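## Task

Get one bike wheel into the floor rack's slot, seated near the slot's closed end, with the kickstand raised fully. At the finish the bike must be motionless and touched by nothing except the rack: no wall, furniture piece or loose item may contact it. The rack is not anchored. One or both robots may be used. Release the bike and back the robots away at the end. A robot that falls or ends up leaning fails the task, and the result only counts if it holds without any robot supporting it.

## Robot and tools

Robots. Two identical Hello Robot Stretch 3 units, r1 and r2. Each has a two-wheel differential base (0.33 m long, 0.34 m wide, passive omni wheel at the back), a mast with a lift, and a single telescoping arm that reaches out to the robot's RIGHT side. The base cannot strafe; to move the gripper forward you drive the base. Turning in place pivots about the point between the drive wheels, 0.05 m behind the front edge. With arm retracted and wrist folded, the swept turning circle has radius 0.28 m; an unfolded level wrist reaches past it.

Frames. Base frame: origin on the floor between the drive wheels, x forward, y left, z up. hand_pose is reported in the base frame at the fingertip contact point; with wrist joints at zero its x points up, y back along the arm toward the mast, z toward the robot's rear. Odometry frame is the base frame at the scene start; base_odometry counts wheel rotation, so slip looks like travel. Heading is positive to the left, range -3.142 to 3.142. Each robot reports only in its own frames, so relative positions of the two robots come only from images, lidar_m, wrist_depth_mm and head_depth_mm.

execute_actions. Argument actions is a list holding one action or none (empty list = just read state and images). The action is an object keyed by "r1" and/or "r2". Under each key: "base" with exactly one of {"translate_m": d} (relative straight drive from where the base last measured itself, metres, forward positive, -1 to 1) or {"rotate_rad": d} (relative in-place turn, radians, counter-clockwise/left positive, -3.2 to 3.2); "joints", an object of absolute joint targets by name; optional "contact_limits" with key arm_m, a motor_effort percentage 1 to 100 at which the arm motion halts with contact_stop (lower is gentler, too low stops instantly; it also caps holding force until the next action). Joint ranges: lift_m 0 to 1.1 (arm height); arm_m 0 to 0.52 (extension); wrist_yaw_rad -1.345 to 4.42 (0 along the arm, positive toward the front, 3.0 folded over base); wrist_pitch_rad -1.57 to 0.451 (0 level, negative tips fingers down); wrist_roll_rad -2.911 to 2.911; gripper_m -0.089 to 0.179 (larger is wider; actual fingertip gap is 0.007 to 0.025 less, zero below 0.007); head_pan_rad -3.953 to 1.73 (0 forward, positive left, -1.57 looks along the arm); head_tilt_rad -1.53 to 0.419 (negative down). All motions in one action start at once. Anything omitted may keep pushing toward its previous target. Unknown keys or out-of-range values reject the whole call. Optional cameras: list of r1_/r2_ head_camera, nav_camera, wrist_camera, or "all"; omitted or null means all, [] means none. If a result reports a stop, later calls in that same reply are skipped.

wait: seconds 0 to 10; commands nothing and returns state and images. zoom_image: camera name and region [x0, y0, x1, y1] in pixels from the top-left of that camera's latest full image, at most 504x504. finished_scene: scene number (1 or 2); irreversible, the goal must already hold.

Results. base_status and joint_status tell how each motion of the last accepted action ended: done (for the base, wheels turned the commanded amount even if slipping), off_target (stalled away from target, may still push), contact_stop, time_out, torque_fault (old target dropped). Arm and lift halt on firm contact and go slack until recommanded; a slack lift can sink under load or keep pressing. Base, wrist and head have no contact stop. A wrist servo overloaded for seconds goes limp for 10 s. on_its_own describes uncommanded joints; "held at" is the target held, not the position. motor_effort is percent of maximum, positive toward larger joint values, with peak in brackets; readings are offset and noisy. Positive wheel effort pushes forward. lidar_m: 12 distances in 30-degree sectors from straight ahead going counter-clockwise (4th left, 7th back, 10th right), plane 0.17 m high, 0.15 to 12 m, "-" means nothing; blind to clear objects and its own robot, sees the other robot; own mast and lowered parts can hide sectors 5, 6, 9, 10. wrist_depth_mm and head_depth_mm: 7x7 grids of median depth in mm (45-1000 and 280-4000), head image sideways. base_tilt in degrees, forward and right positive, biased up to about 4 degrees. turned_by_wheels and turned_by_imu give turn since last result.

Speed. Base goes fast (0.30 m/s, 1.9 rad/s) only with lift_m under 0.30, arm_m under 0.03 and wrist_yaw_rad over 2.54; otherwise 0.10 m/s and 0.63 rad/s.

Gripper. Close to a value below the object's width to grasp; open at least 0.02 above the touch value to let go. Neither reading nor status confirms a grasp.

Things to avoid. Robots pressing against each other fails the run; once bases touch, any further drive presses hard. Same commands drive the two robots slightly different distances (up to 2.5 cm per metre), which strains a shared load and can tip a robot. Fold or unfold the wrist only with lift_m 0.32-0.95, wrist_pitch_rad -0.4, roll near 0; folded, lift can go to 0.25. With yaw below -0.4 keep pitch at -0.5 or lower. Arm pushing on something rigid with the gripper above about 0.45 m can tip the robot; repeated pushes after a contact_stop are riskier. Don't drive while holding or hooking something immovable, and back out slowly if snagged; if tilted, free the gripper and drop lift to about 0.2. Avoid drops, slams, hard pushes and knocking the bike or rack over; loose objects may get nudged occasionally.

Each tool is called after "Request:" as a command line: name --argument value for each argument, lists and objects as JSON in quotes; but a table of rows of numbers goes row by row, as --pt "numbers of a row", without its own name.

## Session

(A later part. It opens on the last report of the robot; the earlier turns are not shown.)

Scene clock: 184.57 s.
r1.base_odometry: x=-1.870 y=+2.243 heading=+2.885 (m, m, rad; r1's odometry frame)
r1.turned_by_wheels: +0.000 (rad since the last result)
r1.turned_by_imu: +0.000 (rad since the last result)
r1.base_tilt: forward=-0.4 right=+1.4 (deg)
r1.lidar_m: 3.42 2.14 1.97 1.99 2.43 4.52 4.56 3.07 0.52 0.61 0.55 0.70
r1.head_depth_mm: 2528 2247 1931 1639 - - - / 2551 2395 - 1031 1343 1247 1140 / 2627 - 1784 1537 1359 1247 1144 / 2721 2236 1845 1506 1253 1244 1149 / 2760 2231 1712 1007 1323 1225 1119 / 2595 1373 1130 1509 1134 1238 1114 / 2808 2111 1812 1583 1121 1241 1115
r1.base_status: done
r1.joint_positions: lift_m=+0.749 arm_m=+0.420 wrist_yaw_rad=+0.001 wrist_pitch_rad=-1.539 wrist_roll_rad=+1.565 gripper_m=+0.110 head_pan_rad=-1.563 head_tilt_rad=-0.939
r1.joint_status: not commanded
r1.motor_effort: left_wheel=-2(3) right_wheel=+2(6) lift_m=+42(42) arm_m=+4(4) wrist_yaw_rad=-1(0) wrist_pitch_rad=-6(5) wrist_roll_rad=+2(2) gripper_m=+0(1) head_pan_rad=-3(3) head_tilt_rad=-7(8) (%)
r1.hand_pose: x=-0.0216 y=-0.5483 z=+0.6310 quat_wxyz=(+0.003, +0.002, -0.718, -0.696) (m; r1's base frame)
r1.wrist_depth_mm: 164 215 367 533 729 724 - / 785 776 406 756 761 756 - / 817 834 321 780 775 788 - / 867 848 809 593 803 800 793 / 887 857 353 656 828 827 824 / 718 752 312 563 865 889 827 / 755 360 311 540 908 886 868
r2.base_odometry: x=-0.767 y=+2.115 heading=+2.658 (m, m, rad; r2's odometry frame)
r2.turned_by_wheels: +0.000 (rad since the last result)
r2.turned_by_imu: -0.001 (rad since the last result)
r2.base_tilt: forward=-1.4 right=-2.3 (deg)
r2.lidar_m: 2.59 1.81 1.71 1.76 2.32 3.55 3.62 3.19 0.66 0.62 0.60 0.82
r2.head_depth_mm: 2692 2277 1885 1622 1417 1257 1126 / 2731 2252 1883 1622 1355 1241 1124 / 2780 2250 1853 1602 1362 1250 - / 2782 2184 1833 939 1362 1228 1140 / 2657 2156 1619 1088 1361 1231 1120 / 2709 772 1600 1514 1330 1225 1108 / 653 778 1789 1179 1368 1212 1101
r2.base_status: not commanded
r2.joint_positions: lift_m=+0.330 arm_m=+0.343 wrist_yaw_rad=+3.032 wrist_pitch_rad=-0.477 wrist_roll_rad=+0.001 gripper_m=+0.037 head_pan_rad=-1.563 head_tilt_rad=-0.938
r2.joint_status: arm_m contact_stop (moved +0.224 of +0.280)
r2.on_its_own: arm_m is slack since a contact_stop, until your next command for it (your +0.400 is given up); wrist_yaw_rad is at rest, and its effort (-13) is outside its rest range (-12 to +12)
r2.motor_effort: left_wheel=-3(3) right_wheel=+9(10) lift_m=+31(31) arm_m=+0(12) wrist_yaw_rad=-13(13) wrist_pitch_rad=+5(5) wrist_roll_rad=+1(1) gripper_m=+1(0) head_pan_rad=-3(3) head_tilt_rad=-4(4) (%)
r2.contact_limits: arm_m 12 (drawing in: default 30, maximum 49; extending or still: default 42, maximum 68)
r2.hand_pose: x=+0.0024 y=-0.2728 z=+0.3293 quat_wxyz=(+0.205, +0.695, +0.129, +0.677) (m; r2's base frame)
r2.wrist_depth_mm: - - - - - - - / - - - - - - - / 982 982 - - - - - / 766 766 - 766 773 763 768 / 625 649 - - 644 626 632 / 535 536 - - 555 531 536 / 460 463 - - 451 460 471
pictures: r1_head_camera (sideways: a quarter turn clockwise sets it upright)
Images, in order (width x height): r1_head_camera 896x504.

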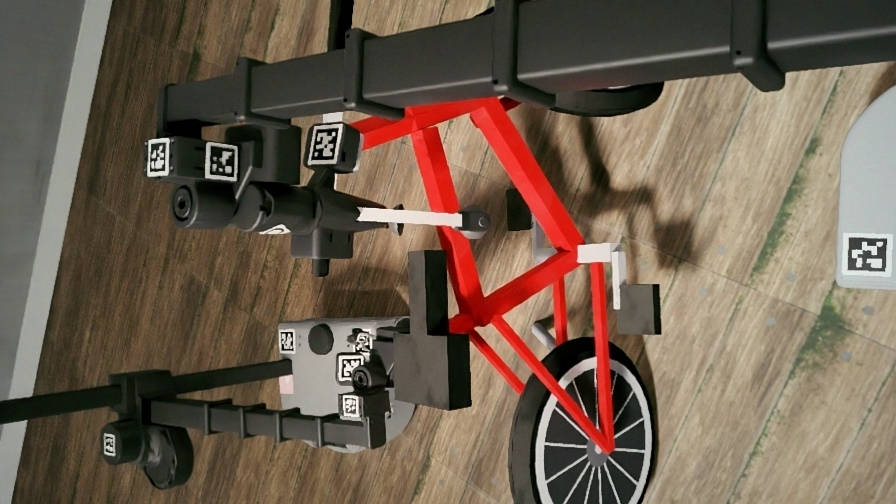

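Request:
execute_actions --actions '[{"r2": {"base": {"translate_m": 0.04}, "joints": {"arm_m": 0.325}}}]' --cameras '[]'

Request:
execute_actions --actions '[{"r2": {"joints": {"arm_m": 0.455}}}]' --cameras '["r1_head_camera", "r1_wrist_camera"]'

Scene clock: 193.30 s.
r1.base_odometry: x=-1.870 y=+2.243 heading=+2.885 (m, m, rad; r1's odometry frame)
r1.turned_by_wheels: +0.000 (rad since the last result)
r1.turned_by_imu: +0.000 (rad since the last result)
r1.base_tilt: forward=-0.4 right=+1.4 (deg)
r1.lidar_m: 3.40 2.14 1.97 1.98 2.43 4.52 4.57 3.08 0.52 0.61 0.55 0.70
r1.head_depth_mm: 2533 2259 1914 1650 - - - / 2555 2380 - 1036 1358 1250 1138 / 2625 - 1791 1538 1356 1244 1144 / 2712 2230 1850 1503 1237 1245 1141 / 2787 2223 1678 1008 1219 1227 1121 / 2700 1328 1108 1505 1141 1243 1114 / 2782 2162 1857 1589 1119 1240 1115
r1.base_status: not commanded
r1.joint_positions: lift_m=+0.749 arm_m=+0.420 wrist_yaw_rad=+0.001 wrist_pitch_rad=-1.539 wrist_roll_rad=+1.565 gripper_m=+0.110 head_pan_rad=-1.563 head_tilt_rad=-0.939
r1.joint_status: not commanded
r1.motor_effort: left_wheel=-3(3) right_wheel=+2(2) lift_m=+42(42) arm_m=+4(4) wrist_yaw_rad=-1(2) wrist_pitch_rad=-5(5) wrist_roll_rad=+2(2) gripper_m=+1(0) head_pan_rad=-4(3) head_tilt_rad=-7(7) (%)
r1.hand_pose: x=-0.0216 y=-0.5483 z=+0.6310 quat_wxyz=(+0.003, +0.002, -0.718, -0.696) (m; r1's base frame)
r1.wrist_depth_mm: 164 214 366 536 726 731 - / 791 799 408 764 757 761 - / 825 810 620 783 797 787 - / 847 844 821 592 796 788 793 / 755 852 357 654 837 835 813 / 717 601 313 559 864 893 843 / 752 354 311 539 890 909 891
r2.base_odometry: x=-0.802 y=+2.134 heading=+2.658 (m, m, rad; r2's odometry frame)
r2.turned_by_wheels: +0.000 (rad since the last result)
r2.turned_by_imu: -0.001 (rad since the last result)
r2.base_tilt: forward=-1.5 right=-2.3 (deg)
r2.lidar_m: 2.56 1.80 1.70 1.75 2.29 3.58 3.68 3.22 0.66 0.61 0.58 0.79
r2.head_depth_mm: 2652 2282 1892 1612 1407 1245 1126 / 2745 2263 1888 1605 1353 1245 1126 / 2824 2265 1862 1599 1354 1248 - / 2769 2218 1745 940 1382 1228 1141 / 2571 1638 1598 1196 1356 1224 1130 / 775 738 1750 1480 1335 1209 1101 / 675 2104 1826 1061 1358 1219 1098
r2.base_status: done
r2.joint_positions: lift_m=+0.330 arm_m=+0.325 wrist_yaw_rad=+3.024 wrist_pitch_rad=-0.477 wrist_roll_rad=+0.001 gripper_m=+0.037 head_pan_rad=-1.563 head_tilt_rad=-0.938
r2.joint_status: all done
r2.motor_effort: left_wheel=-2(2) right_wheel=+3(10) lift_m=+31(31) arm_m=-6(6) wrist_yaw_rad=-3(13) wrist_pitch_rad=+4(5) wrist_roll_rad=+1(1) gripper_m=+0(0) head_pan_rad=-3(3) head_tilt_rad=-4(4) (%)
r2.hand_pose: x=+0.0042 y=-0.2553 z=+0.3293 quat_wxyz=(+0.208, +0.696, +0.126, +0.676) (m; r2's base frame)
r2.wrist_depth_mm: - - - - - - - / - - - - - - - / 977 968 - - - - - / 754 763 - 778 776 762 776 / 635 635 - - 634 629 638 / 534 526 - - 554 537 533 / 460 463 - - 450 462 467
pictures: none
No camera images: the call's "cameras" was empty. Leave "cameras" out to get every camera's image.

Scene clock: 195.50 s.
r1.base_odometry: x=-1.870 y=+2.243 heading=+2.885 (m, m, rad; r1's odometry frame)
r1.turned_by_wheels: +0.000 (rad since the last result)
r1.turned_by_imu: +0.000 (rad since the last result)
r1.base_tilt: forward=-0.4 right=+1.4 (deg)
r1.lidar_m: 3.41 2.14 1.97 1.99 2.42 4.52 4.55 3.08 0.45 1.23 0.53 0.67
r1.head_depth_mm: 2525 2244 1907 1638 - - - / 2567 2386 - 892 1056 1212 1136 / 2631 - 1790 1514 1356 1248 1145 / 2715 2246 1870 1606 1209 1243 1144 / 2775 2235 1668 971 1118 1207 1117 / 2682 1333 1550 917 1124 1242 1120 / 2782 2153 1839 1585 1092 1240 1114
r1.base_status: not commanded
r1.joint_positions: lift_m=+0.749 arm_m=+0.420 wrist_yaw_rad=+0.001 wrist_pitch_rad=-1.550 wrist_roll_rad=+1.565 gripper_m=+0.110 head_pan_rad=-1.563 head_tilt_rad=-0.939
r1.joint_status: not commanded
r1.motor_effort: left_wheel=-2(2) right_wheel=+1(2) lift_m=+41(41) arm_m=+4(4) wrist_yaw_rad=+0(1) wrist_pitch_rad=+0(5) wrist_roll_rad=+2(2) gripper_m=+2(2) head_pan_rad=-3(4) head_tilt_rad=-6(7) (%)
r1.hand_pose: x=-0.0216 y=-0.5454 z=+0.6312 quat_wxyz=(+0.003, +0.002, -0.714, -0.700) (m; r1's base frame)
r1.wrist_depth_mm: 762 751 96 101 738 739 - / 784 788 102 257 762 764 - / 812 801 114 499 787 785 - / 851 830 835 553 822 816 826 / 750 151 854 753 623 814 834 / 719 169 345 294 860 885 845 / 758 360 368 290 902 894 894
r2.base_odometry: x=-0.802 y=+2.134 heading=+2.658 (m, m, rad; r2's odometry frame)
r2.turned_by_wheels: +0.000 (rad since the last result)
r2.turned_by_imu: -0.005 (rad since the last result)
r2.base_tilt: forward=-1.4 right=-2.3 (deg)
r2.lidar_m: 2.58 1.80 1.70 1.74 2.29 3.58 3.68 3.21 0.72 0.65 0.82 5.14
r2.head_depth_mm: 2656 2296 1907 1615 1410 1254 1135 / 2737 2255 1861 1608 1357 1252 1128 / 2812 2239 1875 1189 1380 1230 - / 2771 2222 1801 1024 1339 1229 1144 / 2632 2155 1611 1246 1362 1221 1124 / 2456 755 1002 1503 1357 1220 1100 / 675 1996 1769 1187 1363 1218 1094
r2.base_status: not commanded
r2.joint_positions: lift_m=+0.330 arm_m=+0.454 wrist_yaw_rad=+3.022 wrist_pitch_rad=-0.478 wrist_roll_rad=+0.001 gripper_m=+0.037 head_pan_rad=-1.564 head_tilt_rad=-0.940
r2.joint_status: all done
r2.motor_effort: left_wheel=-3(12) right_wheel=+3(18) lift_m=+28(31) arm_m=+12(25) wrist_yaw_rad=-1(10) wrist_pitch_rad=+5(5) wrist_roll_rad=+1(1) gripper_m=+1(1) head_pan_rad=-2(2) head_tilt_rad=-3(4) (%)
r2.hand_pose: x=+0.0045 y=-0.3843 z=+0.3292 quat_wxyz=(+0.209, +0.696, +0.126, +0.676) (m; r2's base frame)
r2.wrist_depth_mm: - - - - - - - / - - - - - - - / 994 - - - - - - / 767 770 - 790 766 763 755 / 625 628 - - 636 629 635 / 530 535 518 515 545 533 539 / 462 456 450 458 455 464 468
pictures: r1_head_camera (sideways: a quarter turn clockwise sets it upright), r1_wrist_camera
Images, in order (width x height): r1_head_camera 896x504, r1_wrist_camera 644x364.

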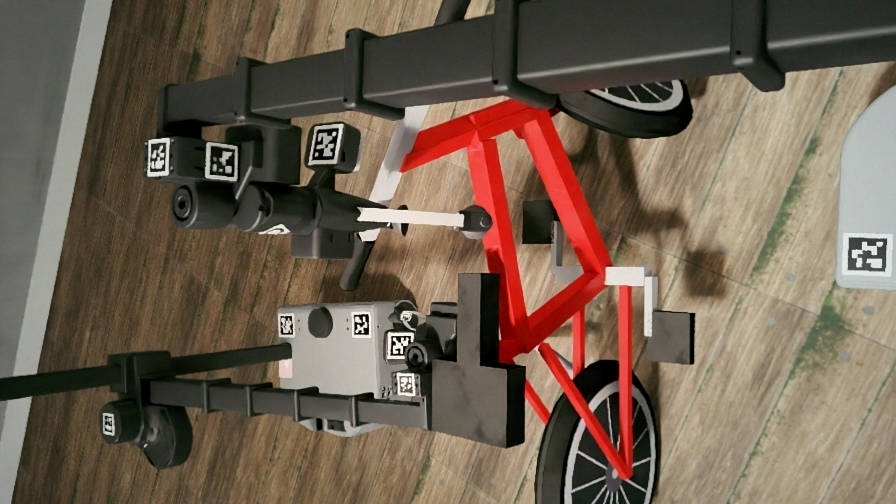

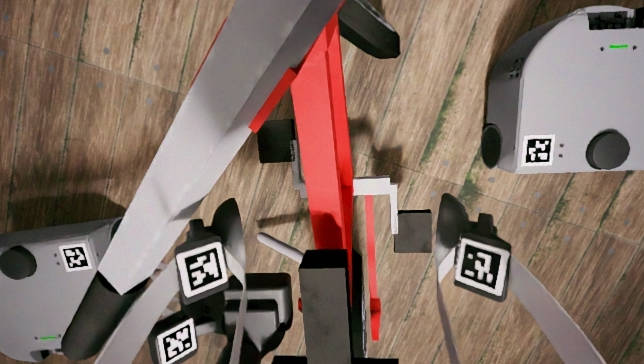

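Request:
execute_actions --actions '[{"r1": {"base": {"translate_m": 0.05}, "joints": {"arm_m": 0.43}}}]' --cameras '[]'

Request:
execute_actions --actions '[{"r1": {"joints": {"lift_m": 0.6}}}]' --cameras '["r1_head_camera", "r1_wrist_camera"]'

Scene clock: 203.60 s.
r1.base_odometry: x=-1.918 y=+2.256 heading=+2.885 (m, m, rad; r1's odometry frame)
r1.turned_by_wheels: +0.000 (rad since the last result)
r1.turned_by_imu: +0.000 (rad since the last result)
r1.base_tilt: forward=-0.4 right=+1.4 (deg)
r1.lidar_m: 3.37 2.13 1.95 1.96 2.40 4.56 4.61 3.10 0.47 1.21 0.51 0.67
r1.head_depth_mm: 2508 2250 1907 1593 - - - / 2588 2458 - 901 1357 1226 1133 / 2639 - 1780 1605 1329 1246 1149 / 2685 2251 1859 1586 1126 1228 1145 / 2697 2098 1620 934 1132 1204 1119 / 2690 1332 1585 1496 1086 1230 1122 / 2768 2223 1860 1590 1088 1234 1115
r1.base_status: done
r1.joint_positions: lift_m=+0.749 arm_m=+0.430 wrist_yaw_rad=+0.001 wrist_pitch_rad=-1.550 wrist_roll_rad=+1.565 gripper_m=+0.110 head_pan_rad=-1.563 head_tilt_rad=-0.939
r1.joint_status: all done
r1.motor_effort: left_wheel=-3(4) right_wheel=+2(6) lift_m=+42(41) arm_m=+4(4) wrist_yaw_rad=-1(2) wrist_pitch_rad=+0(0) wrist_roll_rad=+2(2) gripper_m=+1(4) head_pan_rad=-3(3) head_tilt_rad=-6(8) (%)
r1.hand_pose: x=-0.0216 y=-0.5555 z=+0.6312 quat_wxyz=(+0.003, +0.002, -0.714, -0.700) (m; r1's base frame)
r1.wrist_depth_mm: 758 745 113 393 740 730 - / 783 762 772 468 753 764 - / 806 143 805 593 783 776 - / 845 157 827 815 800 808 797 / 700 180 571 329 840 821 814 / 713 514 323 283 869 891 852 / 774 927 307 285 305 893 886
r2.base_odometry: x=-0.802 y=+2.134 heading=+2.658 (m, m, rad; r2's odometry frame)
r2.turned_by_wheels: +0.000 (rad since the last result)
r2.turned_by_imu: -0.001 (rad since the last result)
r2.base_tilt: forward=-1.5 right=-2.3 (deg)
r2.lidar_m: 2.59 1.80 1.70 1.74 2.29 3.58 3.67 3.22 0.72 0.65 0.82 5.16
r2.head_depth_mm: 2665 2263 1886 1614 1405 1259 1116 / 2718 2236 1885 1605 1363 1250 1121 / 2800 2234 1877 1194 1389 1235 - / 2686 2153 1665 1031 1342 1231 1143 / 2711 742 1576 1243 1356 1232 1118 / 664 756 1734 1504 1361 1224 1100 / 2708 2158 1752 1193 1374 1215 1090
r2.base_status: not commanded
r2.joint_positions: lift_m=+0.330 arm_m=+0.454 wrist_yaw_rad=+3.022 wrist_pitch_rad=-0.478 wrist_roll_rad=+0.001 gripper_m=+0.037 head_pan_rad=-1.564 head_tilt_rad=-0.940
r2.joint_status: not commanded
r2.motor_effort: left_wheel=-3(3) right_wheel=+6(5) lift_m=+28(29) arm_m=+11(13) wrist_yaw_rad=-2(1) wrist_pitch_rad=+5(5) wrist_roll_rad=+1(1) gripper_m=+0(0) head_pan_rad=-2(2) head_tilt_rad=-4(3) (%)
r2.hand_pose: x=+0.0045 y=-0.3844 z=+0.3292 quat_wxyz=(+0.209, +0.696, +0.126, +0.676) (m; r2's base frame)
r2.wrist_depth_mm: - - - - - - - / - - - - - - - / 986 972 - - - - - / 755 755 - 777 766 779 764 / 628 627 - - 640 638 640 / 534 530 514 512 550 535 534 / 462 467 449 462 448 467 465
pictures: none
No camera images: the call's "cameras" was empty. Leave "cameras" out to get every camera's image.

Scene clock: 205.80 s.
r1.base_odometry: x=-1.918 y=+2.256 heading=+2.885 (m, m, rad; r1's odometry frame)
r1.turned_by_wheels: +0.000 (rad since the last result)
r1.turned_by_imu: +0.000 (rad since the last result)
r1.base_tilt: forward=-0.3 right=+1.4 (deg)
r1.lidar_m: 3.38 2.14 1.95 1.96 2.40 4.58 4.61 3.09 0.47 1.21 0.51 0.67
r1.head_depth_mm: 2520 2243 1876 1569 1098 1231 1125 / 2599 2238 1917 887 - - - / 2630 2236 2014 1563 1332 1249 1148 / 2720 2253 1859 957 1120 1224 1146 / 2678 2114 1627 933 1133 1203 1124 / 2701 1329 1593 1502 1087 1235 1118 / 2778 2209 1868 1591 1089 1235 1113
r1.base_status: not commanded
r1.joint_positions: lift_m=+0.601 arm_m=+0.430 wrist_yaw_rad=+0.001 wrist_pitch_rad=-1.550 wrist_roll_rad=+1.565 gripper_m=+0.110 head_pan_rad=-1.563 head_tilt_rad=-0.939
r1.joint_status: all done
r1.motor_effort: left_wheel=-3(2) right_wheel=+2(2) lift_m=+9(38) arm_m=+4(4) wrist_yaw_rad=-1(1) wrist_pitch_rad=+0(1) wrist_roll_rad=+2(2) gripper_m=+0(1) head_pan_rad=-4(3) head_tilt_rad=-8(8) (%)
r1.hand_pose: x=-0.0216 y=-0.5556 z=+0.4828 quat_wxyz=(+0.003, +0.002, -0.714, -0.700) (m; r1's base frame)
r1.wrist_depth_mm: 617 609 602 118 599 592 - / 624 632 629 126 614 607 - / 650 647 643 137 638 627 - / 684 677 672 151 652 671 654 / 623 690 693 169 665 674 664 / 560 716 714 172 704 705 691 / 573 229 189 115 717 726 705
r2.base_odometry: x=-0.802 y=+2.134 heading=+2.658 (m, m, rad; r2's odometry frame)
r2.turned_by_wheels: +0.000 (rad since the last result)
r2.turned_by_imu: +0.000 (rad since the last result)
r2.base_tilt: forward=-1.4 right=-2.2 (deg)
r2.lidar_m: 2.57 1.80 1.70 1.74 2.29 3.58 3.67 3.20 0.72 0.65 0.82 5.14
r2.head_depth_mm: 2694 2261 1893 1623 1413 1250 1123 / 2723 2261 1875 1615 1352 1244 1126 / 2771 2234 1854 1196 1379 1237 - / 2679 2159 1682 1028 1338 1239 1149 / 1111 2192 978 1246 1351 1230 1128 / 2636 803 878 1512 1355 1225 1099 / 2669 2161 1765 1187 1371 1215 1093
r2.base_status: not commanded
r2.joint_positions: lift_m=+0.330 arm_m=+0.454 wrist_yaw_rad=+3.022 wrist_pitch_rad=-0.478 wrist_roll_rad=+0.001 gripper_m=+0.037 head_pan_rad=-1.564 head_tilt_rad=-0.940
r2.joint_status: not commanded
r2.motor_effort: left_wheel=-3(3) right_wheel=+5(6) lift_m=+28(28) arm_m=+11(11) wrist_yaw_rad=-1(2) wrist_pitch_rad=+5(5) wrist_roll_rad=+1(1) gripper_m=+0(1) head_pan_rad=-2(3) head_tilt_rad=-3(4) (%)
r2.hand_pose: x=+0.0045 y=-0.3844 z=+0.3292 quat_wxyz=(+0.209, +0.696, +0.126, +0.676) (m; r2's base frame)
r2.wrist_depth_mm: - - - - - - - / - - - - - - - / 988 973 - - - - - / 764 783 - 756 764 764 761 / 625 632 - - 630 636 630 / 534 528 521 518 559 535 537 / 460 465 444 458 446 463 468
pictures: r1_head_camera (sideways: a quarter turn clockwise sets it upright), r1_wrist_camera
Images, in order (width x height): r1_head_camera 896x504, r1_wrist_camera 644x364.

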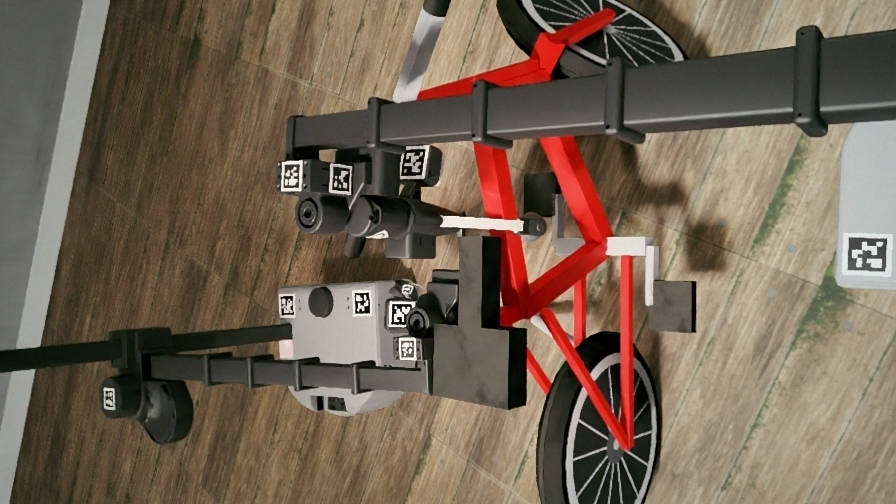

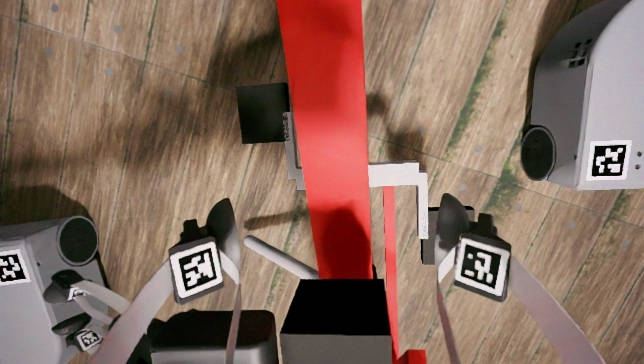

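Request:
execute_actions --actions '[{"r1": {"joints": {"lift_m": 0.57, "arm_m": 0.412}}, "r2": {"joints": {"arm_m": 0.477}}}]' --cameras '["r1_wrist_camera"]'

Request:
execute_actions --actions '[{"r1": {"joints": {"gripper_m": -0.02}}}]' --cameras '["r1_wrist_camera"]'

Scene clock: 215.90 s.
r1.base_odometry: x=-1.918 y=+2.256 heading=+2.885 (m, m, rad; r1's odometry frame)
r1.turned_by_wheels: +0.000 (rad since the last result)
r1.turned_by_imu: +0.000 (rad since the last result)
r1.base_tilt: forward=-0.4 right=+1.4 (deg)
r1.lidar_m: 3.38 2.13 1.95 1.96 2.41 4.58 4.62 3.09 0.46 1.21 0.51 0.66
r1.head_depth_mm: 2529 2251 1875 1571 1073 1230 1124 / 2586 2234 1932 857 - - - / 2627 2232 1954 1547 1274 1249 1141 / 2704 2247 1868 1399 1126 1229 1141 / 2673 2099 1624 931 1112 1229 1114 / 2712 1335 1581 1503 1065 1231 1115 / 2768 2232 1845 1592 1112 1230 1111
r1.base_status: not commanded
r1.joint_positions: lift_m=+0.571 arm_m=+0.412 wrist_yaw_rad=+0.001 wrist_pitch_rad=-1.550 wrist_roll_rad=+1.565 gripper_m=+0.110 head_pan_rad=-1.563 head_tilt_rad=-0.939
r1.joint_status: all done
r1.motor_effort: left_wheel=-2(2) right_wheel=+1(2) lift_m=+9(9) arm_m=-4(3) wrist_yaw_rad=-2(2) wrist_pitch_rad=+0(0) wrist_roll_rad=+2(2) gripper_m=+0(1) head_pan_rad=-3(3) head_tilt_rad=-8(7) (%)
r1.hand_pose: x=-0.0216 y=-0.5384 z=+0.4528 quat_wxyz=(+0.003, +0.002, -0.714, -0.700) (m; r1's base frame)
r1.wrist_depth_mm: 590 586 582 90 569 569 - / 606 599 587 97 590 587 - / 624 622 608 106 604 605 - / 645 638 643 116 628 629 - / 655 671 668 130 429 639 641 / 539 686 692 145 673 674 659 / 338 262 186 115 458 686 677
r2.base_odometry: x=-0.802 y=+2.134 heading=+2.658 (m, m, rad; r2's odometry frame)
r2.turned_by_wheels: +0.000 (rad since the last result)
r2.turned_by_imu: -0.001 (rad since the last result)
r2.base_tilt: forward=-1.4 right=-2.3 (deg)
r2.lidar_m: 2.56 1.80 1.70 1.74 2.28 3.57 3.67 3.22 0.73 0.64 0.83 5.15
r2.head_depth_mm: 2677 2277 1892 1636 1405 1257 1127 / 2729 2249 1869 1243 1369 1245 1128 / 2725 2226 1878 1201 1391 1236 - / 2648 2140 1671 1062 1365 1240 1143 / 1144 2199 923 1255 1362 1243 1122 / 2624 872 925 1511 1352 1221 1101 / 2668 2152 1776 1221 1364 1221 1101
r2.base_status: not commanded
r2.joint_positions: lift_m=+0.330 arm_m=+0.476 wrist_yaw_rad=+3.022 wrist_pitch_rad=-0.478 wrist_roll_rad=+0.001 gripper_m=+0.037 head_pan_rad=-1.564 head_tilt_rad=-0.940
r2.joint_status: all done
r2.motor_effort: left_wheel=-3(3) right_wheel=+4(5) lift_m=+28(28) arm_m=+10(12) wrist_yaw_rad=-1(2) wrist_pitch_rad=+5(5) wrist_roll_rad=+1(1) gripper_m=+1(0) head_pan_rad=-2(2) head_tilt_rad=-4(4) (%)
r2.hand_pose: x=+0.0045 y=-0.4065 z=+0.3292 quat_wxyz=(+0.209, +0.696, +0.126, +0.676) (m; r2's base frame)
r2.wrist_depth_mm: - - - - - - - / - - - - - - - / 982 986 - - - - - / 746 771 - 761 774 778 779 / 629 626 - 620 648 625 629 / 532 535 530 521 550 539 530 / 463 466 448 462 454 467 466
pictures: r1_wrist_camera
Images, in order (width x height): r1_wrist_camera 644x364.

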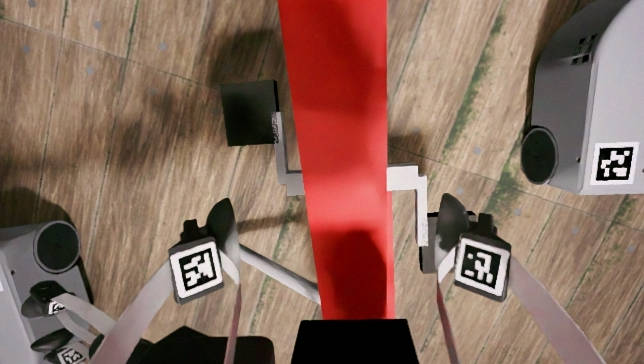

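Scene clock: 217.70 s.
r1.base_odometry: x=-1.918 y=+2.256 heading=+2.885 (m, m, rad; r1's odometry frame)
r1.turned_by_wheels: +0.000 (rad since the last result)
r1.turned_by_imu: +0.000 (rad since the last result)
r1.base_tilt: forward=-0.4 right=+1.4 (deg)
r1.lidar_m: 3.39 2.14 1.95 1.97 2.41 4.57 4.61 3.10 0.47 1.21 0.51 0.66
r1.head_depth_mm: 2515 2261 1883 1574 1078 1224 1119 / 2578 2243 1902 858 - - - / 2625 2242 1960 1541 1225 1244 1148 / 2717 2253 1863 973 1123 1224 1147 / 2701 2112 1616 930 1112 1222 1118 / 2673 1341 1578 1502 1066 1225 1118 / 2786 2208 1848 1596 1113 1229 1116
r1.base_status: not commanded
r1.joint_positions: lift_m=+0.570 arm_m=+0.412 wrist_yaw_rad=+0.003 wrist_pitch_rad=-1.551 wrist_roll_rad=+1.565 gripper_m=-0.019 head_pan_rad=-1.563 head_tilt_rad=-0.939
r1.joint_status: all done
r1.motor_effort: left_wheel=-3(3) right_wheel=+3(3) lift_m=+17(18) arm_m=+0(4) wrist_yaw_rad=-3(3) wrist_pitch_rad=+0(1) wrist_roll_rad=+2(2) gripper_m=-24(99) head_pan_rad=-3(4) head_tilt_rad=-7(8) (%)
r1.hand_pose: x=-0.0216 y=-0.5377 z=+0.4524 quat_wxyz=(+0.003, +0.003, -0.714, -0.700) (m; r1's base frame)
r1.wrist_depth_mm: 583 574 579 89 566 562 - / 597 595 593 95 596 591 - / 613 621 615 104 596 590 - / 637 638 632 113 626 622 - / 655 675 654 124 413 645 635 / 558 681 685 140 674 659 655 / 325 261 699 115 692 686 675
r2.base_odometry: x=-0.802 y=+2.134 heading=+2.658 (m, m, rad; r2's odometry frame)
r2.turned_by_wheels: +0.000 (rad since the last result)
r2.turned_by_imu: +0.000 (rad since the last result)
r2.base_tilt: forward=-1.3 right=-2.2 (deg)
r2.lidar_m: 2.56 1.80 1.70 1.74 2.28 3.57 3.66 3.22 0.73 0.65 0.80 5.16
r2.head_depth_mm: 2632 2274 1904 1634 1416 1254 1123 / 2732 2259 1883 1241 1372 1254 1135 / 2754 2201 1860 1198 1377 1233 - / 2685 2172 1680 1064 1360 1237 1143 / 1140 2193 910 1279 1355 1230 1119 / 2580 876 1006 1505 1345 1222 1103 / 2676 2185 1775 1210 1360 1216 1100
r2.base_status: not commanded
r2.joint_positions: lift_m=+0.330 arm_m=+0.476 wrist_yaw_rad=+3.022 wrist_pitch_rad=-0.478 wrist_roll_rad=+0.001 gripper_m=+0.037 head_pan_rad=-1.564 head_tilt_rad=-0.940
r2.joint_status: not commanded
r2.motor_effort: left_wheel=-2(2) right_wheel=+1(5) lift_m=+28(28) arm_m=+9(9) wrist_yaw_rad=-2(2) wrist_pitch_rad=+5(5) wrist_roll_rad=+1(1) gripper_m=+1(1) head_pan_rad=-2(2) head_tilt_rad=-3(4) (%)
r2.hand_pose: x=+0.0045 y=-0.4065 z=+0.3292 quat_wxyz=(+0.209, +0.696, +0.126, +0.676) (m; r2's base frame)
r2.wrist_depth_mm: - - - - - - - / - - - - - - - / 972 967 - - - - - / 757 778 - 774 762 783 767 / 623 630 - 623 643 632 629 / 531 527 535 524 544 534 532 / 461 461 450 462 455 464 470
pictures: r1_wrist_camera
Images, in order (width x height): r1_wrist_camera 644x364.

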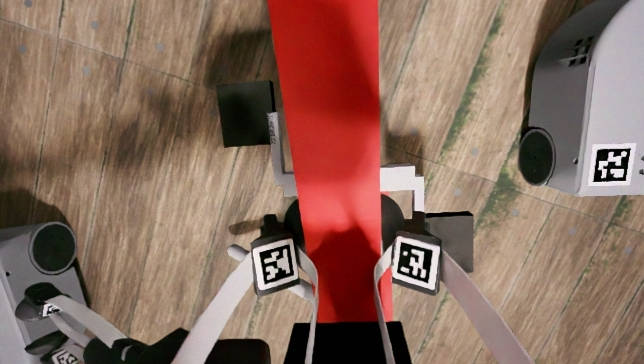

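Request:
execute_actions --actions '[]'

Scene clock: 243.03 s.
r1.base_odometry: x=-1.918 y=+2.256 heading=+2.885 (m, m, rad; r1's odometry frame)
r1.turned_by_wheels: +0.000 (rad since the last result)
r1.turned_by_imu: +0.000 (rad since the last result)
r1.base_tilt: forward=-0.4 right=+1.5 (deg)
r1.lidar_m: 3.37 2.14 1.95 1.97 2.40 4.58 4.61 3.10 0.47 1.21 0.51 0.66
r1.head_depth_mm: 2508 2265 1882 1578 1079 1219 1124 / 2601 2236 1920 857 - - - / 2619 2232 1960 1550 1230 1242 1147 / 2701 2249 1856 976 1124 1227 1142 / 2676 2107 1623 932 1119 1224 1118 / 2682 1332 1590 1505 1064 1226 1115 / 2799 2222 1852 1590 1111 1226 1118
r1.base_status: not commanded
r1.joint_positions: lift_m=+0.570 arm_m=+0.412 wrist_yaw_rad=+0.003 wrist_pitch_rad=-1.551 wrist_roll_rad=+1.565 gripper_m=-0.013 head_pan_rad=-1.563 head_tilt_rad=-0.939
r1.joint_status: all done
r1.on_its_own: gripper_m is held at -0.014, not at your -0.020, by its stall guard, which is not easing now
r1.motor_effort: left_wheel=-3(3) right_wheel=+3(3) lift_m=+17(18) arm_m=+0(4) wrist_yaw_rad=-2(3) wrist_pitch_rad=+0(1) wrist_roll_rad=+2(2) gripper_m=-21(99) head_pan_rad=-3(4) head_tilt_rad=-7(8) (%)
r1.hand_pose: x=-0.0216 y=-0.5377 z=+0.4524 quat_wxyz=(+0.003, +0.003, -0.714, -0.700) (m; r1's base frame)
r1.wrist_depth_mm: 588 584 572 89 569 563 - / 607 602 595 95 594 578 - / 626 618 608 104 613 593 - / 645 644 635 113 622 627 - / 663 662 649 124 420 638 638 / 565 685 693 141 684 669 658 / 321 261 692 115 699 699 688
r2.base_odometry: x=-0.802 y=+2.134 heading=+2.658 (m, m, rad; r2's odometry frame)
r2.turned_by_wheels: +0.000 (rad since the last result)
r2.turned_by_imu: -0.001 (rad since the last result)
r2.base_tilt: forward=-1.4 right=-2.3 (deg)
r2.lidar_m: 2.57 1.80 1.70 1.75 2.28 3.59 3.65 3.22 0.73 0.64 0.80 5.14
r2.head_depth_mm: 2673 2284 1875 1634 1404 1258 1126 / 2742 2242 1873 1248 1363 1242 1127 / 2801 2246 1851 1210 1393 1235 - / 2674 2166 1675 1064 1367 1236 1143 / 1145 2173 912 1279 1356 1231 1125 / 2612 880 1009 1515 1351 1228 1105 / 2699 2166 1765 1210 1364 1214 1096
r2.base_status: not commanded
r2.joint_positions: lift_m=+0.330 arm_m=+0.476 wrist_yaw_rad=+3.022 wrist_pitch_rad=-0.478 wrist_roll_rad=+0.001 gripper_m=+0.037 head_pan_rad=-1.564 head_tilt_rad=-0.940
r2.joint_status: not commanded
r2.motor_effort: left_wheel=-2(2) right_wheel=+1(5) lift_m=+28(28) arm_m=+10(9) wrist_yaw_rad=-1(2) wrist_pitch_rad=+5(5) wrist_roll_rad=+1(1) gripper_m=+0(1) head_pan_rad=-2(2) head_tilt_rad=-4(4) (%)
r2.hand_pose: x=+0.0045 y=-0.4065 z=+0.3292 quat_wxyz=(+0.209, +0.696, +0.126, +0.676) (m; r2's base frame)
r2.wrist_depth_mm: - - - - - - - / - - - - - - - / 985 963 - - - - - / 773 755 - 768 771 776 771 / 630 631 - 630 644 632 634 / 527 533 525 519 548 534 534 / 464 461 447 459 452 458 461
pictures: r1_head_camera (sideways: a quarter turn clockwise sets it upright), r1_nav_camera (sideways: a quarter turn counterclockwise sets it upright), r1_wrist_camera, r2_head_camera (sideways: a quarter turn clockwise sets it upright), r2_nav_camera (sideways: a quarter turn counterclockwise sets it upright), r2_wrist_camera
Images, in order (width x height): r1_head_camera 896x504, r1_nav_camera 672x504, r1_wrist_camera 644x364, r2_head_camera 896x504, r2_nav_camera 672x504, r2_wrist_camera 644x364.

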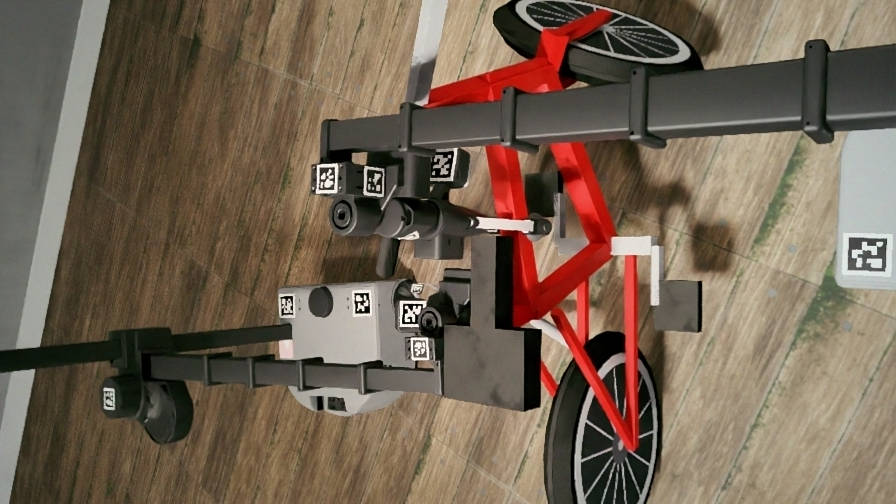

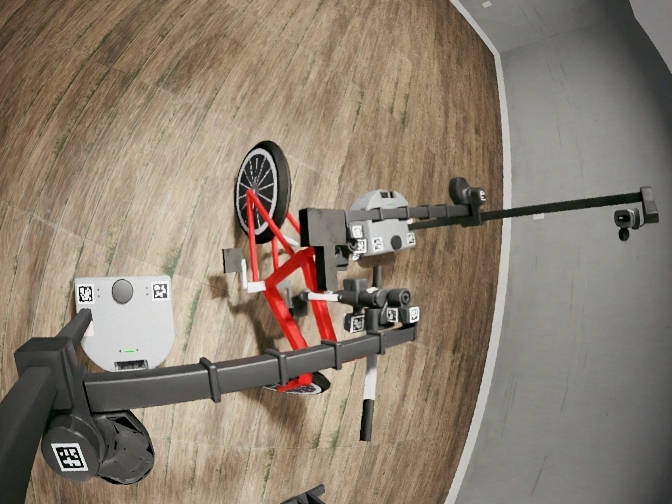

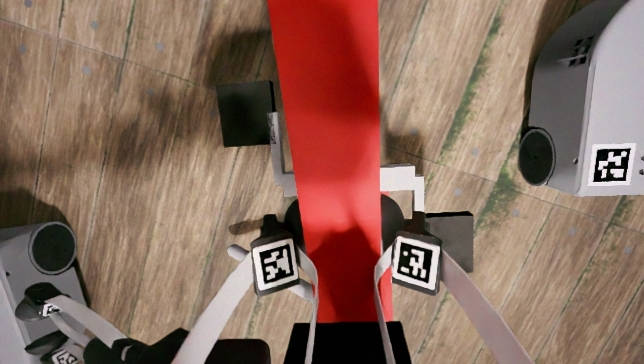

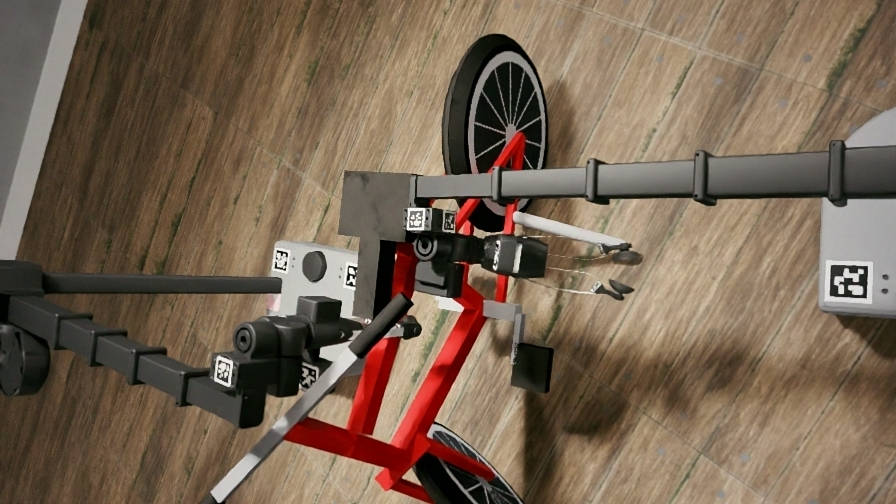

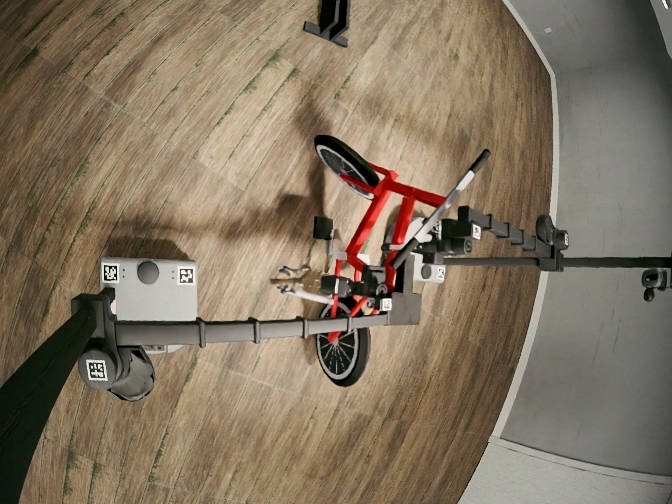

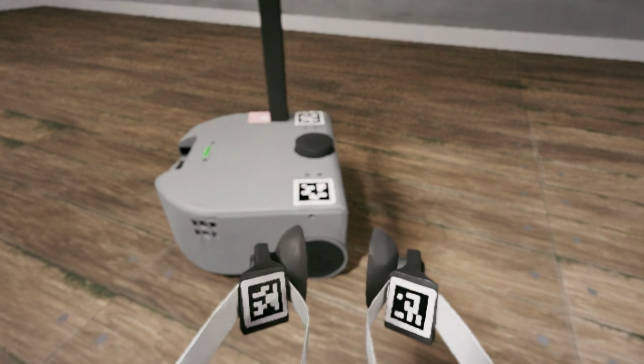

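Request:
execute_actions --actions '[{"r2": {"joints": {"arm_m": 0.1, "lift_m": 0.36, "wrist_pitch_rad": -0.4}, "base": {"translate_m": 0.07}}}]' --cameras '["r2_head_camera", "r1_wrist_camera"]'

Scene clock: 259.33 s.
r1.base_odometry: x=-1.918 y=+2.256 heading=+2.886 (m, m, rad; r1's odometry frame)
r1.turned_by_wheels: +0.001 (rad since the last result)
r1.turned_by_imu: +0.000 (rad since the last result)
r1.base_tilt: forward=-0.3 right=+1.4 (deg)
r1.lidar_m: 3.36 2.14 1.95 1.96 2.41 4.55 4.61 3.11 0.47 1.21 0.51 0.67
r1.head_depth_mm: 2525 2260 1873 1574 1080 1225 1120 / 2589 2252 1915 852 - - - / 2646 2237 1950 926 1332 1249 1144 / 2700 2239 1582 950 1124 1226 1143 / 2612 1316 1597 967 1129 1207 1118 / 2769 2119 1813 1561 1090 1231 1118 / 2790 2220 1867 1592 1088 1238 1115
r1.base_status: not commanded
r1.joint_positions: lift_m=+0.570 arm_m=+0.412 wrist_yaw_rad=+0.003 wrist_pitch_rad=-1.499 wrist_roll_rad=+1.565 gripper_m=-0.013 head_pan_rad=-1.563 head_tilt_rad=-0.939
r1.joint_status: not commanded
r1.on_its_own: gripper_m is held at -0.014, not at your -0.020, by its stall guard, which is not easing now; wrist_pitch_rad is at rest, and its effort (-24) is outside its rest range (-20 to +32)
r1.motor_effort: left_wheel=+6(6) right_wheel=-8(9) lift_m=+17(18) arm_m=+0(0) wrist_yaw_rad=-2(3) wrist_pitch_rad=-24(26) wrist_roll_rad=+2(2) gripper_m=-21(22) head_pan_rad=-3(3) head_tilt_rad=-8(8) (%)
r1.hand_pose: x=-0.0216 y=-0.5511 z=+0.4518 quat_wxyz=(+0.003, +0.003, -0.732, -0.682) (m; r1's base frame)
r1.wrist_depth_mm: 614 601 582 91 567 551 539 / 626 631 604 97 582 565 - / 653 635 627 105 604 593 - / 671 667 646 115 512 605 602 / 577 688 668 125 406 623 617 / 565 703 710 140 653 642 628 / 754 746 716 112 676 675 660
r2.base_odometry: x=-0.864 y=+2.166 heading=+2.658 (m, m, rad; r2's odometry frame)
r2.turned_by_wheels: +0.000 (rad since the last result)
r2.turned_by_imu: -0.002 (rad since the last result)
r2.base_tilt: forward=-1.4 right=-2.3 (deg)
r2.lidar_m: 2.52 1.77 1.67 1.70 2.24 3.64 3.72 3.26 0.73 0.66 0.75 5.10
r2.head_depth_mm: 2692 2242 1874 1609 1370 1262 1120 / 2761 2267 1893 1227 1368 1253 1131 / 2779 2221 1856 1135 1372 1253 - / 1253 2163 985 1244 1392 1282 - / 1156 888 874 1486 1345 1215 1119 / 2708 2191 1730 1468 1373 1225 1103 / 2697 2153 1822 1240 1344 1221 1096
r2.base_status: done
r2.joint_positions: lift_m=+0.360 arm_m=+0.100 wrist_yaw_rad=+3.022 wrist_pitch_rad=-0.418 wrist_roll_rad=+0.001 gripper_m=+0.037 head_pan_rad=-1.564 head_tilt_rad=-0.940
r2.joint_status: all done
r2.motor_effort: left_wheel=+0(2) right_wheel=+0(9) lift_m=+31(36) arm_m=-6(6) wrist_yaw_rad=-1(1) wrist_pitch_rad=+6(7) wrist_roll_rad=+1(1) gripper_m=+0(0) head_pan_rad=-2(2) head_tilt_rad=-3(4) (%)
r2.hand_pose: x=+0.0055 y=-0.0226 z=+0.3723 quat_wxyz=(+0.188, +0.699, +0.105, +0.681) (m; r2's base frame)
r2.wrist_depth_mm: - - - - - - - / - - - - - - - / - - - - - - - / 901 899 902 887 904 919 919 / 722 715 719 721 728 732 737 / 597 618 - 644 628 599 617 / 513 - - - 501 516 518
pictures: r1_wrist_camera, r2_head_camera (sideways: a quarter turn clockwise sets it upright)
Images, in order (width x height): r1_wrist_camera 644x364, r2_head_camera 896x504.

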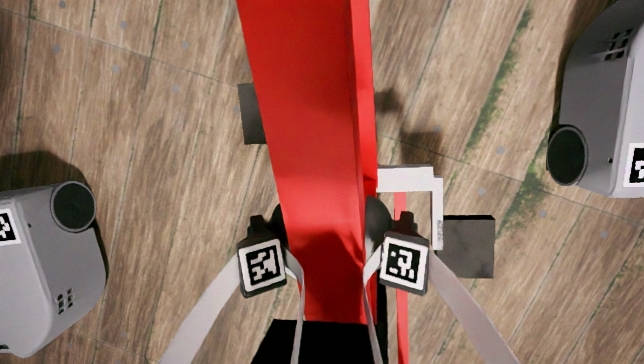

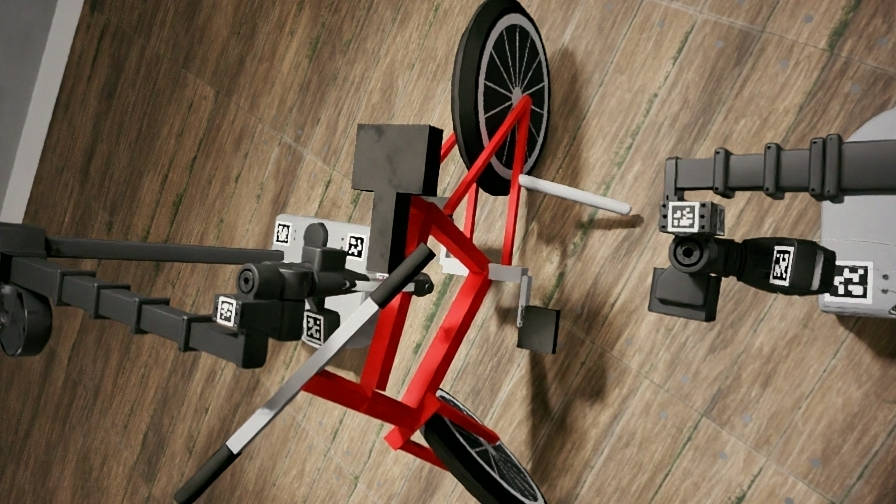

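Request:
execute_actions --actions '[{"r1": {"joints": {"arm_m": 0.385}}, "r2": {"joints": {"wrist_yaw_rad": 0.0, "gripper_m": 0.0, "arm_m": 0.1}}}]' --cameras '["r2_head_camera", "r1_wrist_camera"]'

Scene clock: 272.20 s.
r1.base_odometry: x=-1.918 y=+2.256 heading=+2.885 (m, m, rad; r1's odometry frame)
r1.turned_by_wheels: +0.000 (rad since the last result)
r1.turned_by_imu: -0.001 (rad since the last result)
r1.base_tilt: forward=-0.4 right=+1.4 (deg)
r1.lidar_m: 3.39 2.13 1.96 1.97 2.40 4.57 4.62 3.10 0.46 1.22 0.50 0.66
r1.head_depth_mm: 2497 2253 1884 1566 1089 1216 1124 / 2572 2238 1923 1220 - - - / 2639 2260 1908 1227 1213 1249 1147 / 2709 2246 1788 884 1116 1247 1146 / 2605 1313 1560 1565 1117 1204 1117 / 2769 2124 1809 1592 1055 1229 1115 / 2760 2221 1853 1588 1107 1228 1111
r1.base_status: not commanded
r1.joint_positions: lift_m=+0.570 arm_m=+0.386 wrist_yaw_rad=+0.003 wrist_pitch_rad=-1.506 wrist_roll_rad=+1.565 gripper_m=-0.013 head_pan_rad=-1.563 head_tilt_rad=-0.939
r1.joint_status: all done
r1.on_its_own: gripper_m is held at -0.014, not at your -0.020, by its stall guard, which is not easing now; wrist_pitch_rad is at rest, and its effort (-21) is outside its rest range (-20 to +32)
r1.motor_effort: left_wheel=+6(6) right_wheel=-6(8) lift_m=+18(18) arm_m=-5(8) wrist_yaw_rad=-1(3) wrist_pitch_rad=-21(30) wrist_roll_rad=+2(2) gripper_m=-20(23) head_pan_rad=-3(4) head_tilt_rad=-6(8) (%)
r1.hand_pose: x=-0.0216 y=-0.5228 z=+0.4518 quat_wxyz=(+0.003, +0.003, -0.729, -0.684) (m; r1's base frame)
r1.wrist_depth_mm: 603 602 577 89 561 551 - / 629 620 600 97 575 568 - / 663 651 622 104 606 585 - / 671 668 652 113 606 605 608 / 610 692 671 125 417 621 616 / 292 717 707 140 657 647 628 / 764 751 726 112 693 667 663
r2.base_odometry: x=-0.864 y=+2.166 heading=+2.658 (m, m, rad; r2's odometry frame)
r2.turned_by_wheels: +0.000 (rad since the last result)
r2.turned_by_imu: -0.001 (rad since the last result)
r2.base_tilt: forward=-1.5 right=-2.3 (deg)
r2.lidar_m: 2.54 1.77 1.67 1.71 2.24 3.65 3.74 3.24 0.74 0.66 0.76 5.11
r2.head_depth_mm: 2676 2260 1900 1620 1382 1254 1124 / 2779 2242 1863 1208 1379 1242 1137 / 2783 2239 1836 1228 1370 1281 - / 1257 2166 1004 1264 1413 1195 1145 / 1148 845 1023 1512 1357 1230 1121 / 2710 2168 1700 1439 1363 1219 1102 / 2659 2105 1824 1257 1348 1218 1097
r2.base_status: not commanded
r2.joint_positions: lift_m=+0.360 arm_m=+0.100 wrist_yaw_rad=+0.003 wrist_pitch_rad=-0.418 wrist_roll_rad=+0.001 gripper_m=+0.000 head_pan_rad=-1.564 head_tilt_rad=-0.940
r2.joint_status: all done
r2.motor_effort: left_wheel=-1(1) right_wheel=+1(1) lift_m=+31(31) arm_m=-6(5) wrist_yaw_rad=-3(7) wrist_pitch_rad=+6(6) wrist_roll_rad=+1(1) gripper_m=-2(80) head_pan_rad=-2(1) head_tilt_rad=-4(3) (%)
r2.hand_pose: x=-0.0208 y=-0.4698 z=+0.3723 quat_wxyz=(+0.692, +0.148, -0.692, -0.146) (m; r2's base frame)
r2.wrist_depth_mm: - 386 - 330 343 - - / - 398 - - 370 - - / 392 442 446 811 - 375 355 / 416 522 819 467 545 397 380 / 467 597 687 667 471 430 423 / 563 598 559 - 564 501 473 / 513 517 518 505 503 522 523
pictures: r1_wrist_camera, r2_head_camera (sideways: a quarter turn clockwise sets it upright)
Images, in order (width x height): r1_wrist_camera 644x364, r2_head_camera 896x504.

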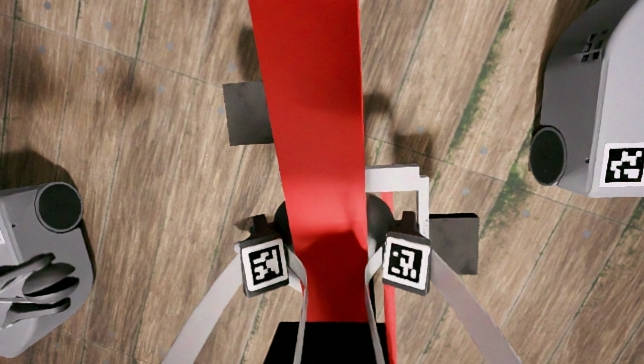

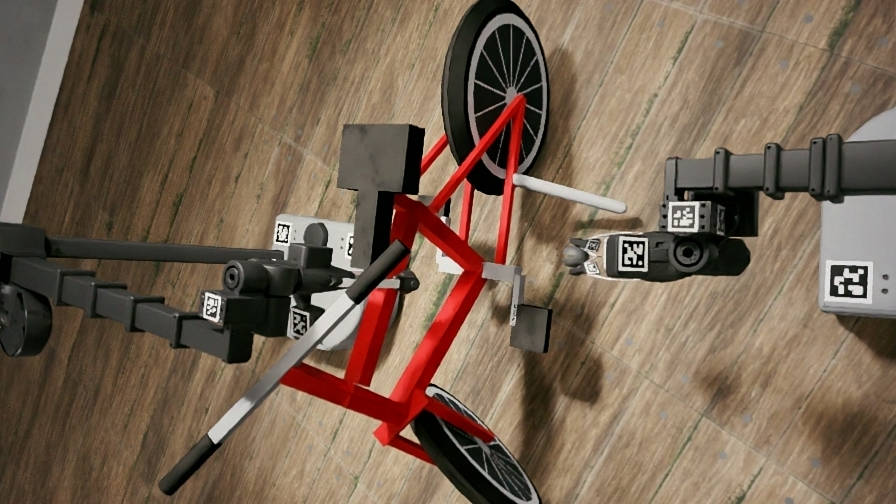

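Request:
execute_actions --actions '[{"r1": {"joints": {"arm_m": 0.368}}, "r2": {"joints": {"wrist_pitch_rad": 0.0, "lift_m": 0.015, "arm_m": 0.12}}}]' --cameras '["r2_head_camera", "r1_wrist_camera", "r2_wrist_camera"]'

Scene clock: 287.23 s.
r1.base_odometry: x=-1.918 y=+2.256 heading=+2.885 (m, m, rad; r1's odometry frame)
r1.turned_by_wheels: +0.000 (rad since the last result)
r1.turned_by_imu: -0.001 (rad since the last result)
r1.base_tilt: forward=-0.4 right=+1.4 (deg)
r1.lidar_m: 3.38 2.13 1.95 1.97 2.40 4.58 4.61 3.11 0.45 0.91 0.49 0.64
r1.head_depth_mm: 2543 2257 1881 1608 1069 1206 1121 / 2580 2244 1875 1231 - - - / 2624 2256 1912 - 1079 1245 1146 / 2698 2241 1800 1405 1094 1225 1148 / 2611 2158 1582 1563 979 1207 1116 / 2764 2206 1783 1589 1020 1220 1116 / 2777 2235 1842 1594 1132 1221 1116
r1.base_status: not commanded
r1.joint_positions: lift_m=+0.570 arm_m=+0.368 wrist_yaw_rad=+0.003 wrist_pitch_rad=-1.535 wrist_roll_rad=+1.565 gripper_m=-0.013 head_pan_rad=-1.563 head_tilt_rad=-0.939
r1.joint_status: all done
r1.on_its_own: gripper_m is held at -0.014, not at your -0.020, by its stall guard, which is not easing now
r1.motor_effort: left_wheel=+2(5) right_wheel=-2(7) lift_m=+17(18) arm_m=-3(7) wrist_yaw_rad=-3(2) wrist_pitch_rad=-7(22) wrist_roll_rad=+2(2) gripper_m=-19(21) head_pan_rad=-3(3) head_tilt_rad=-7(7) (%)
r1.hand_pose: x=-0.0216 y=-0.4980 z=+0.4522 quat_wxyz=(+0.003, +0.003, -0.719, -0.695) (m; r1's base frame)
r1.wrist_depth_mm: 609 583 581 89 568 561 - / 615 605 595 95 591 573 - / 632 622 608 103 604 605 - / 652 637 625 113 625 610 - / 490 675 673 124 422 637 633 / 623 693 696 139 669 654 651 / 727 735 710 111 679 693 660
r2.base_odometry: x=-0.864 y=+2.166 heading=+2.658 (m, m, rad; r2's odometry frame)
r2.turned_by_wheels: +0.000 (rad since the last result)
r2.turned_by_imu: -0.001 (rad since the last result)
r2.base_tilt: forward=-1.4 right=-2.3 (deg)
r2.lidar_m: 2.52 1.77 1.67 1.71 2.25 3.65 3.74 3.26 0.78 1.22 0.77 5.09
r2.head_depth_mm: 2705 2266 1874 1262 1379 1259 1128 / 2756 2237 1896 1260 1374 1245 1130 / 2788 2234 1875 1259 1365 1245 1149 / 1264 2159 1004 1282 1383 1265 1137 / 1148 856 1042 1515 1352 1231 1113 / 2702 2174 1715 1463 1370 1231 1098 / 2684 2081 1805 1231 1367 1215 1099
r2.base_status: not commanded
r2.joint_positions: lift_m=+0.015 arm_m=+0.120 wrist_yaw_rad=+0.003 wrist_pitch_rad=-0.021 wrist_roll_rad=+0.001 gripper_m=+0.000 head_pan_rad=-1.564 head_tilt_rad=-0.940
r2.joint_status: all done
r2.motor_effort: left_wheel=-1(0) right_wheel=+1(1) lift_m=+18(28) arm_m=+7(8) wrist_yaw_rad=-3(3) wrist_pitch_rad=+7(8) wrist_roll_rad=+1(1) gripper_m=-2(2) head_pan_rad=-2(2) head_tilt_rad=-3(4) (%)
r2.hand_pose: x=-0.0208 y=-0.5202 z=+0.1246 quat_wxyz=(+0.707, +0.009, -0.707, -0.007) (m; r2's base frame)
r2.wrist_depth_mm: 360 429 - - - 333 309 / 372 435 - 369 - 333 323 / 390 458 768 699 - 332 324 / 429 504 871 716 - 341 336 / 457 522 555 635 575 346 344 / 373 374 378 - 389 349 357 / 285 285 288 279 279 179 302
pictures: r1_wrist_camera, r2_head_camera (sideways: a quarter turn clockwise sets it upright), r2_wrist_camera
Images, in order (width x height): r1_wrist_camera 644x364, r2_head_camera 896x504, r2_wrist_camera 644x364.

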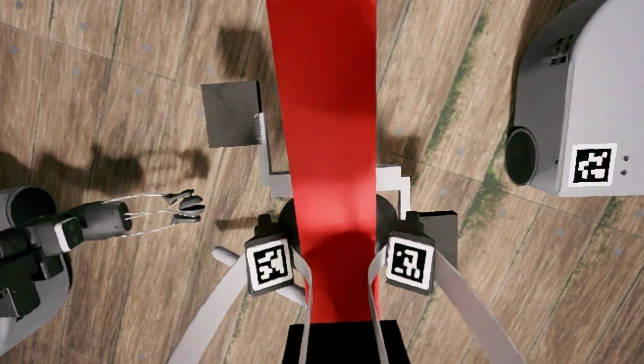

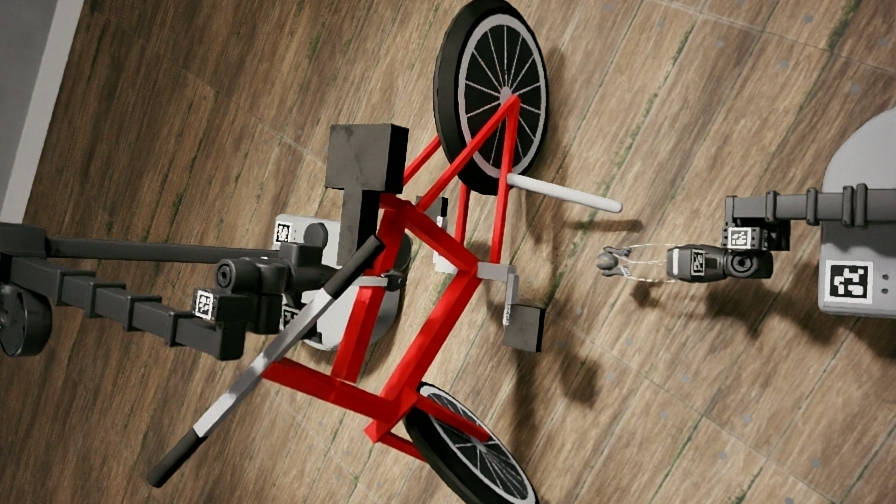

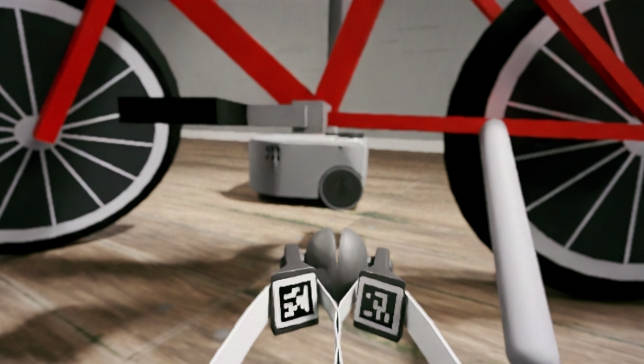

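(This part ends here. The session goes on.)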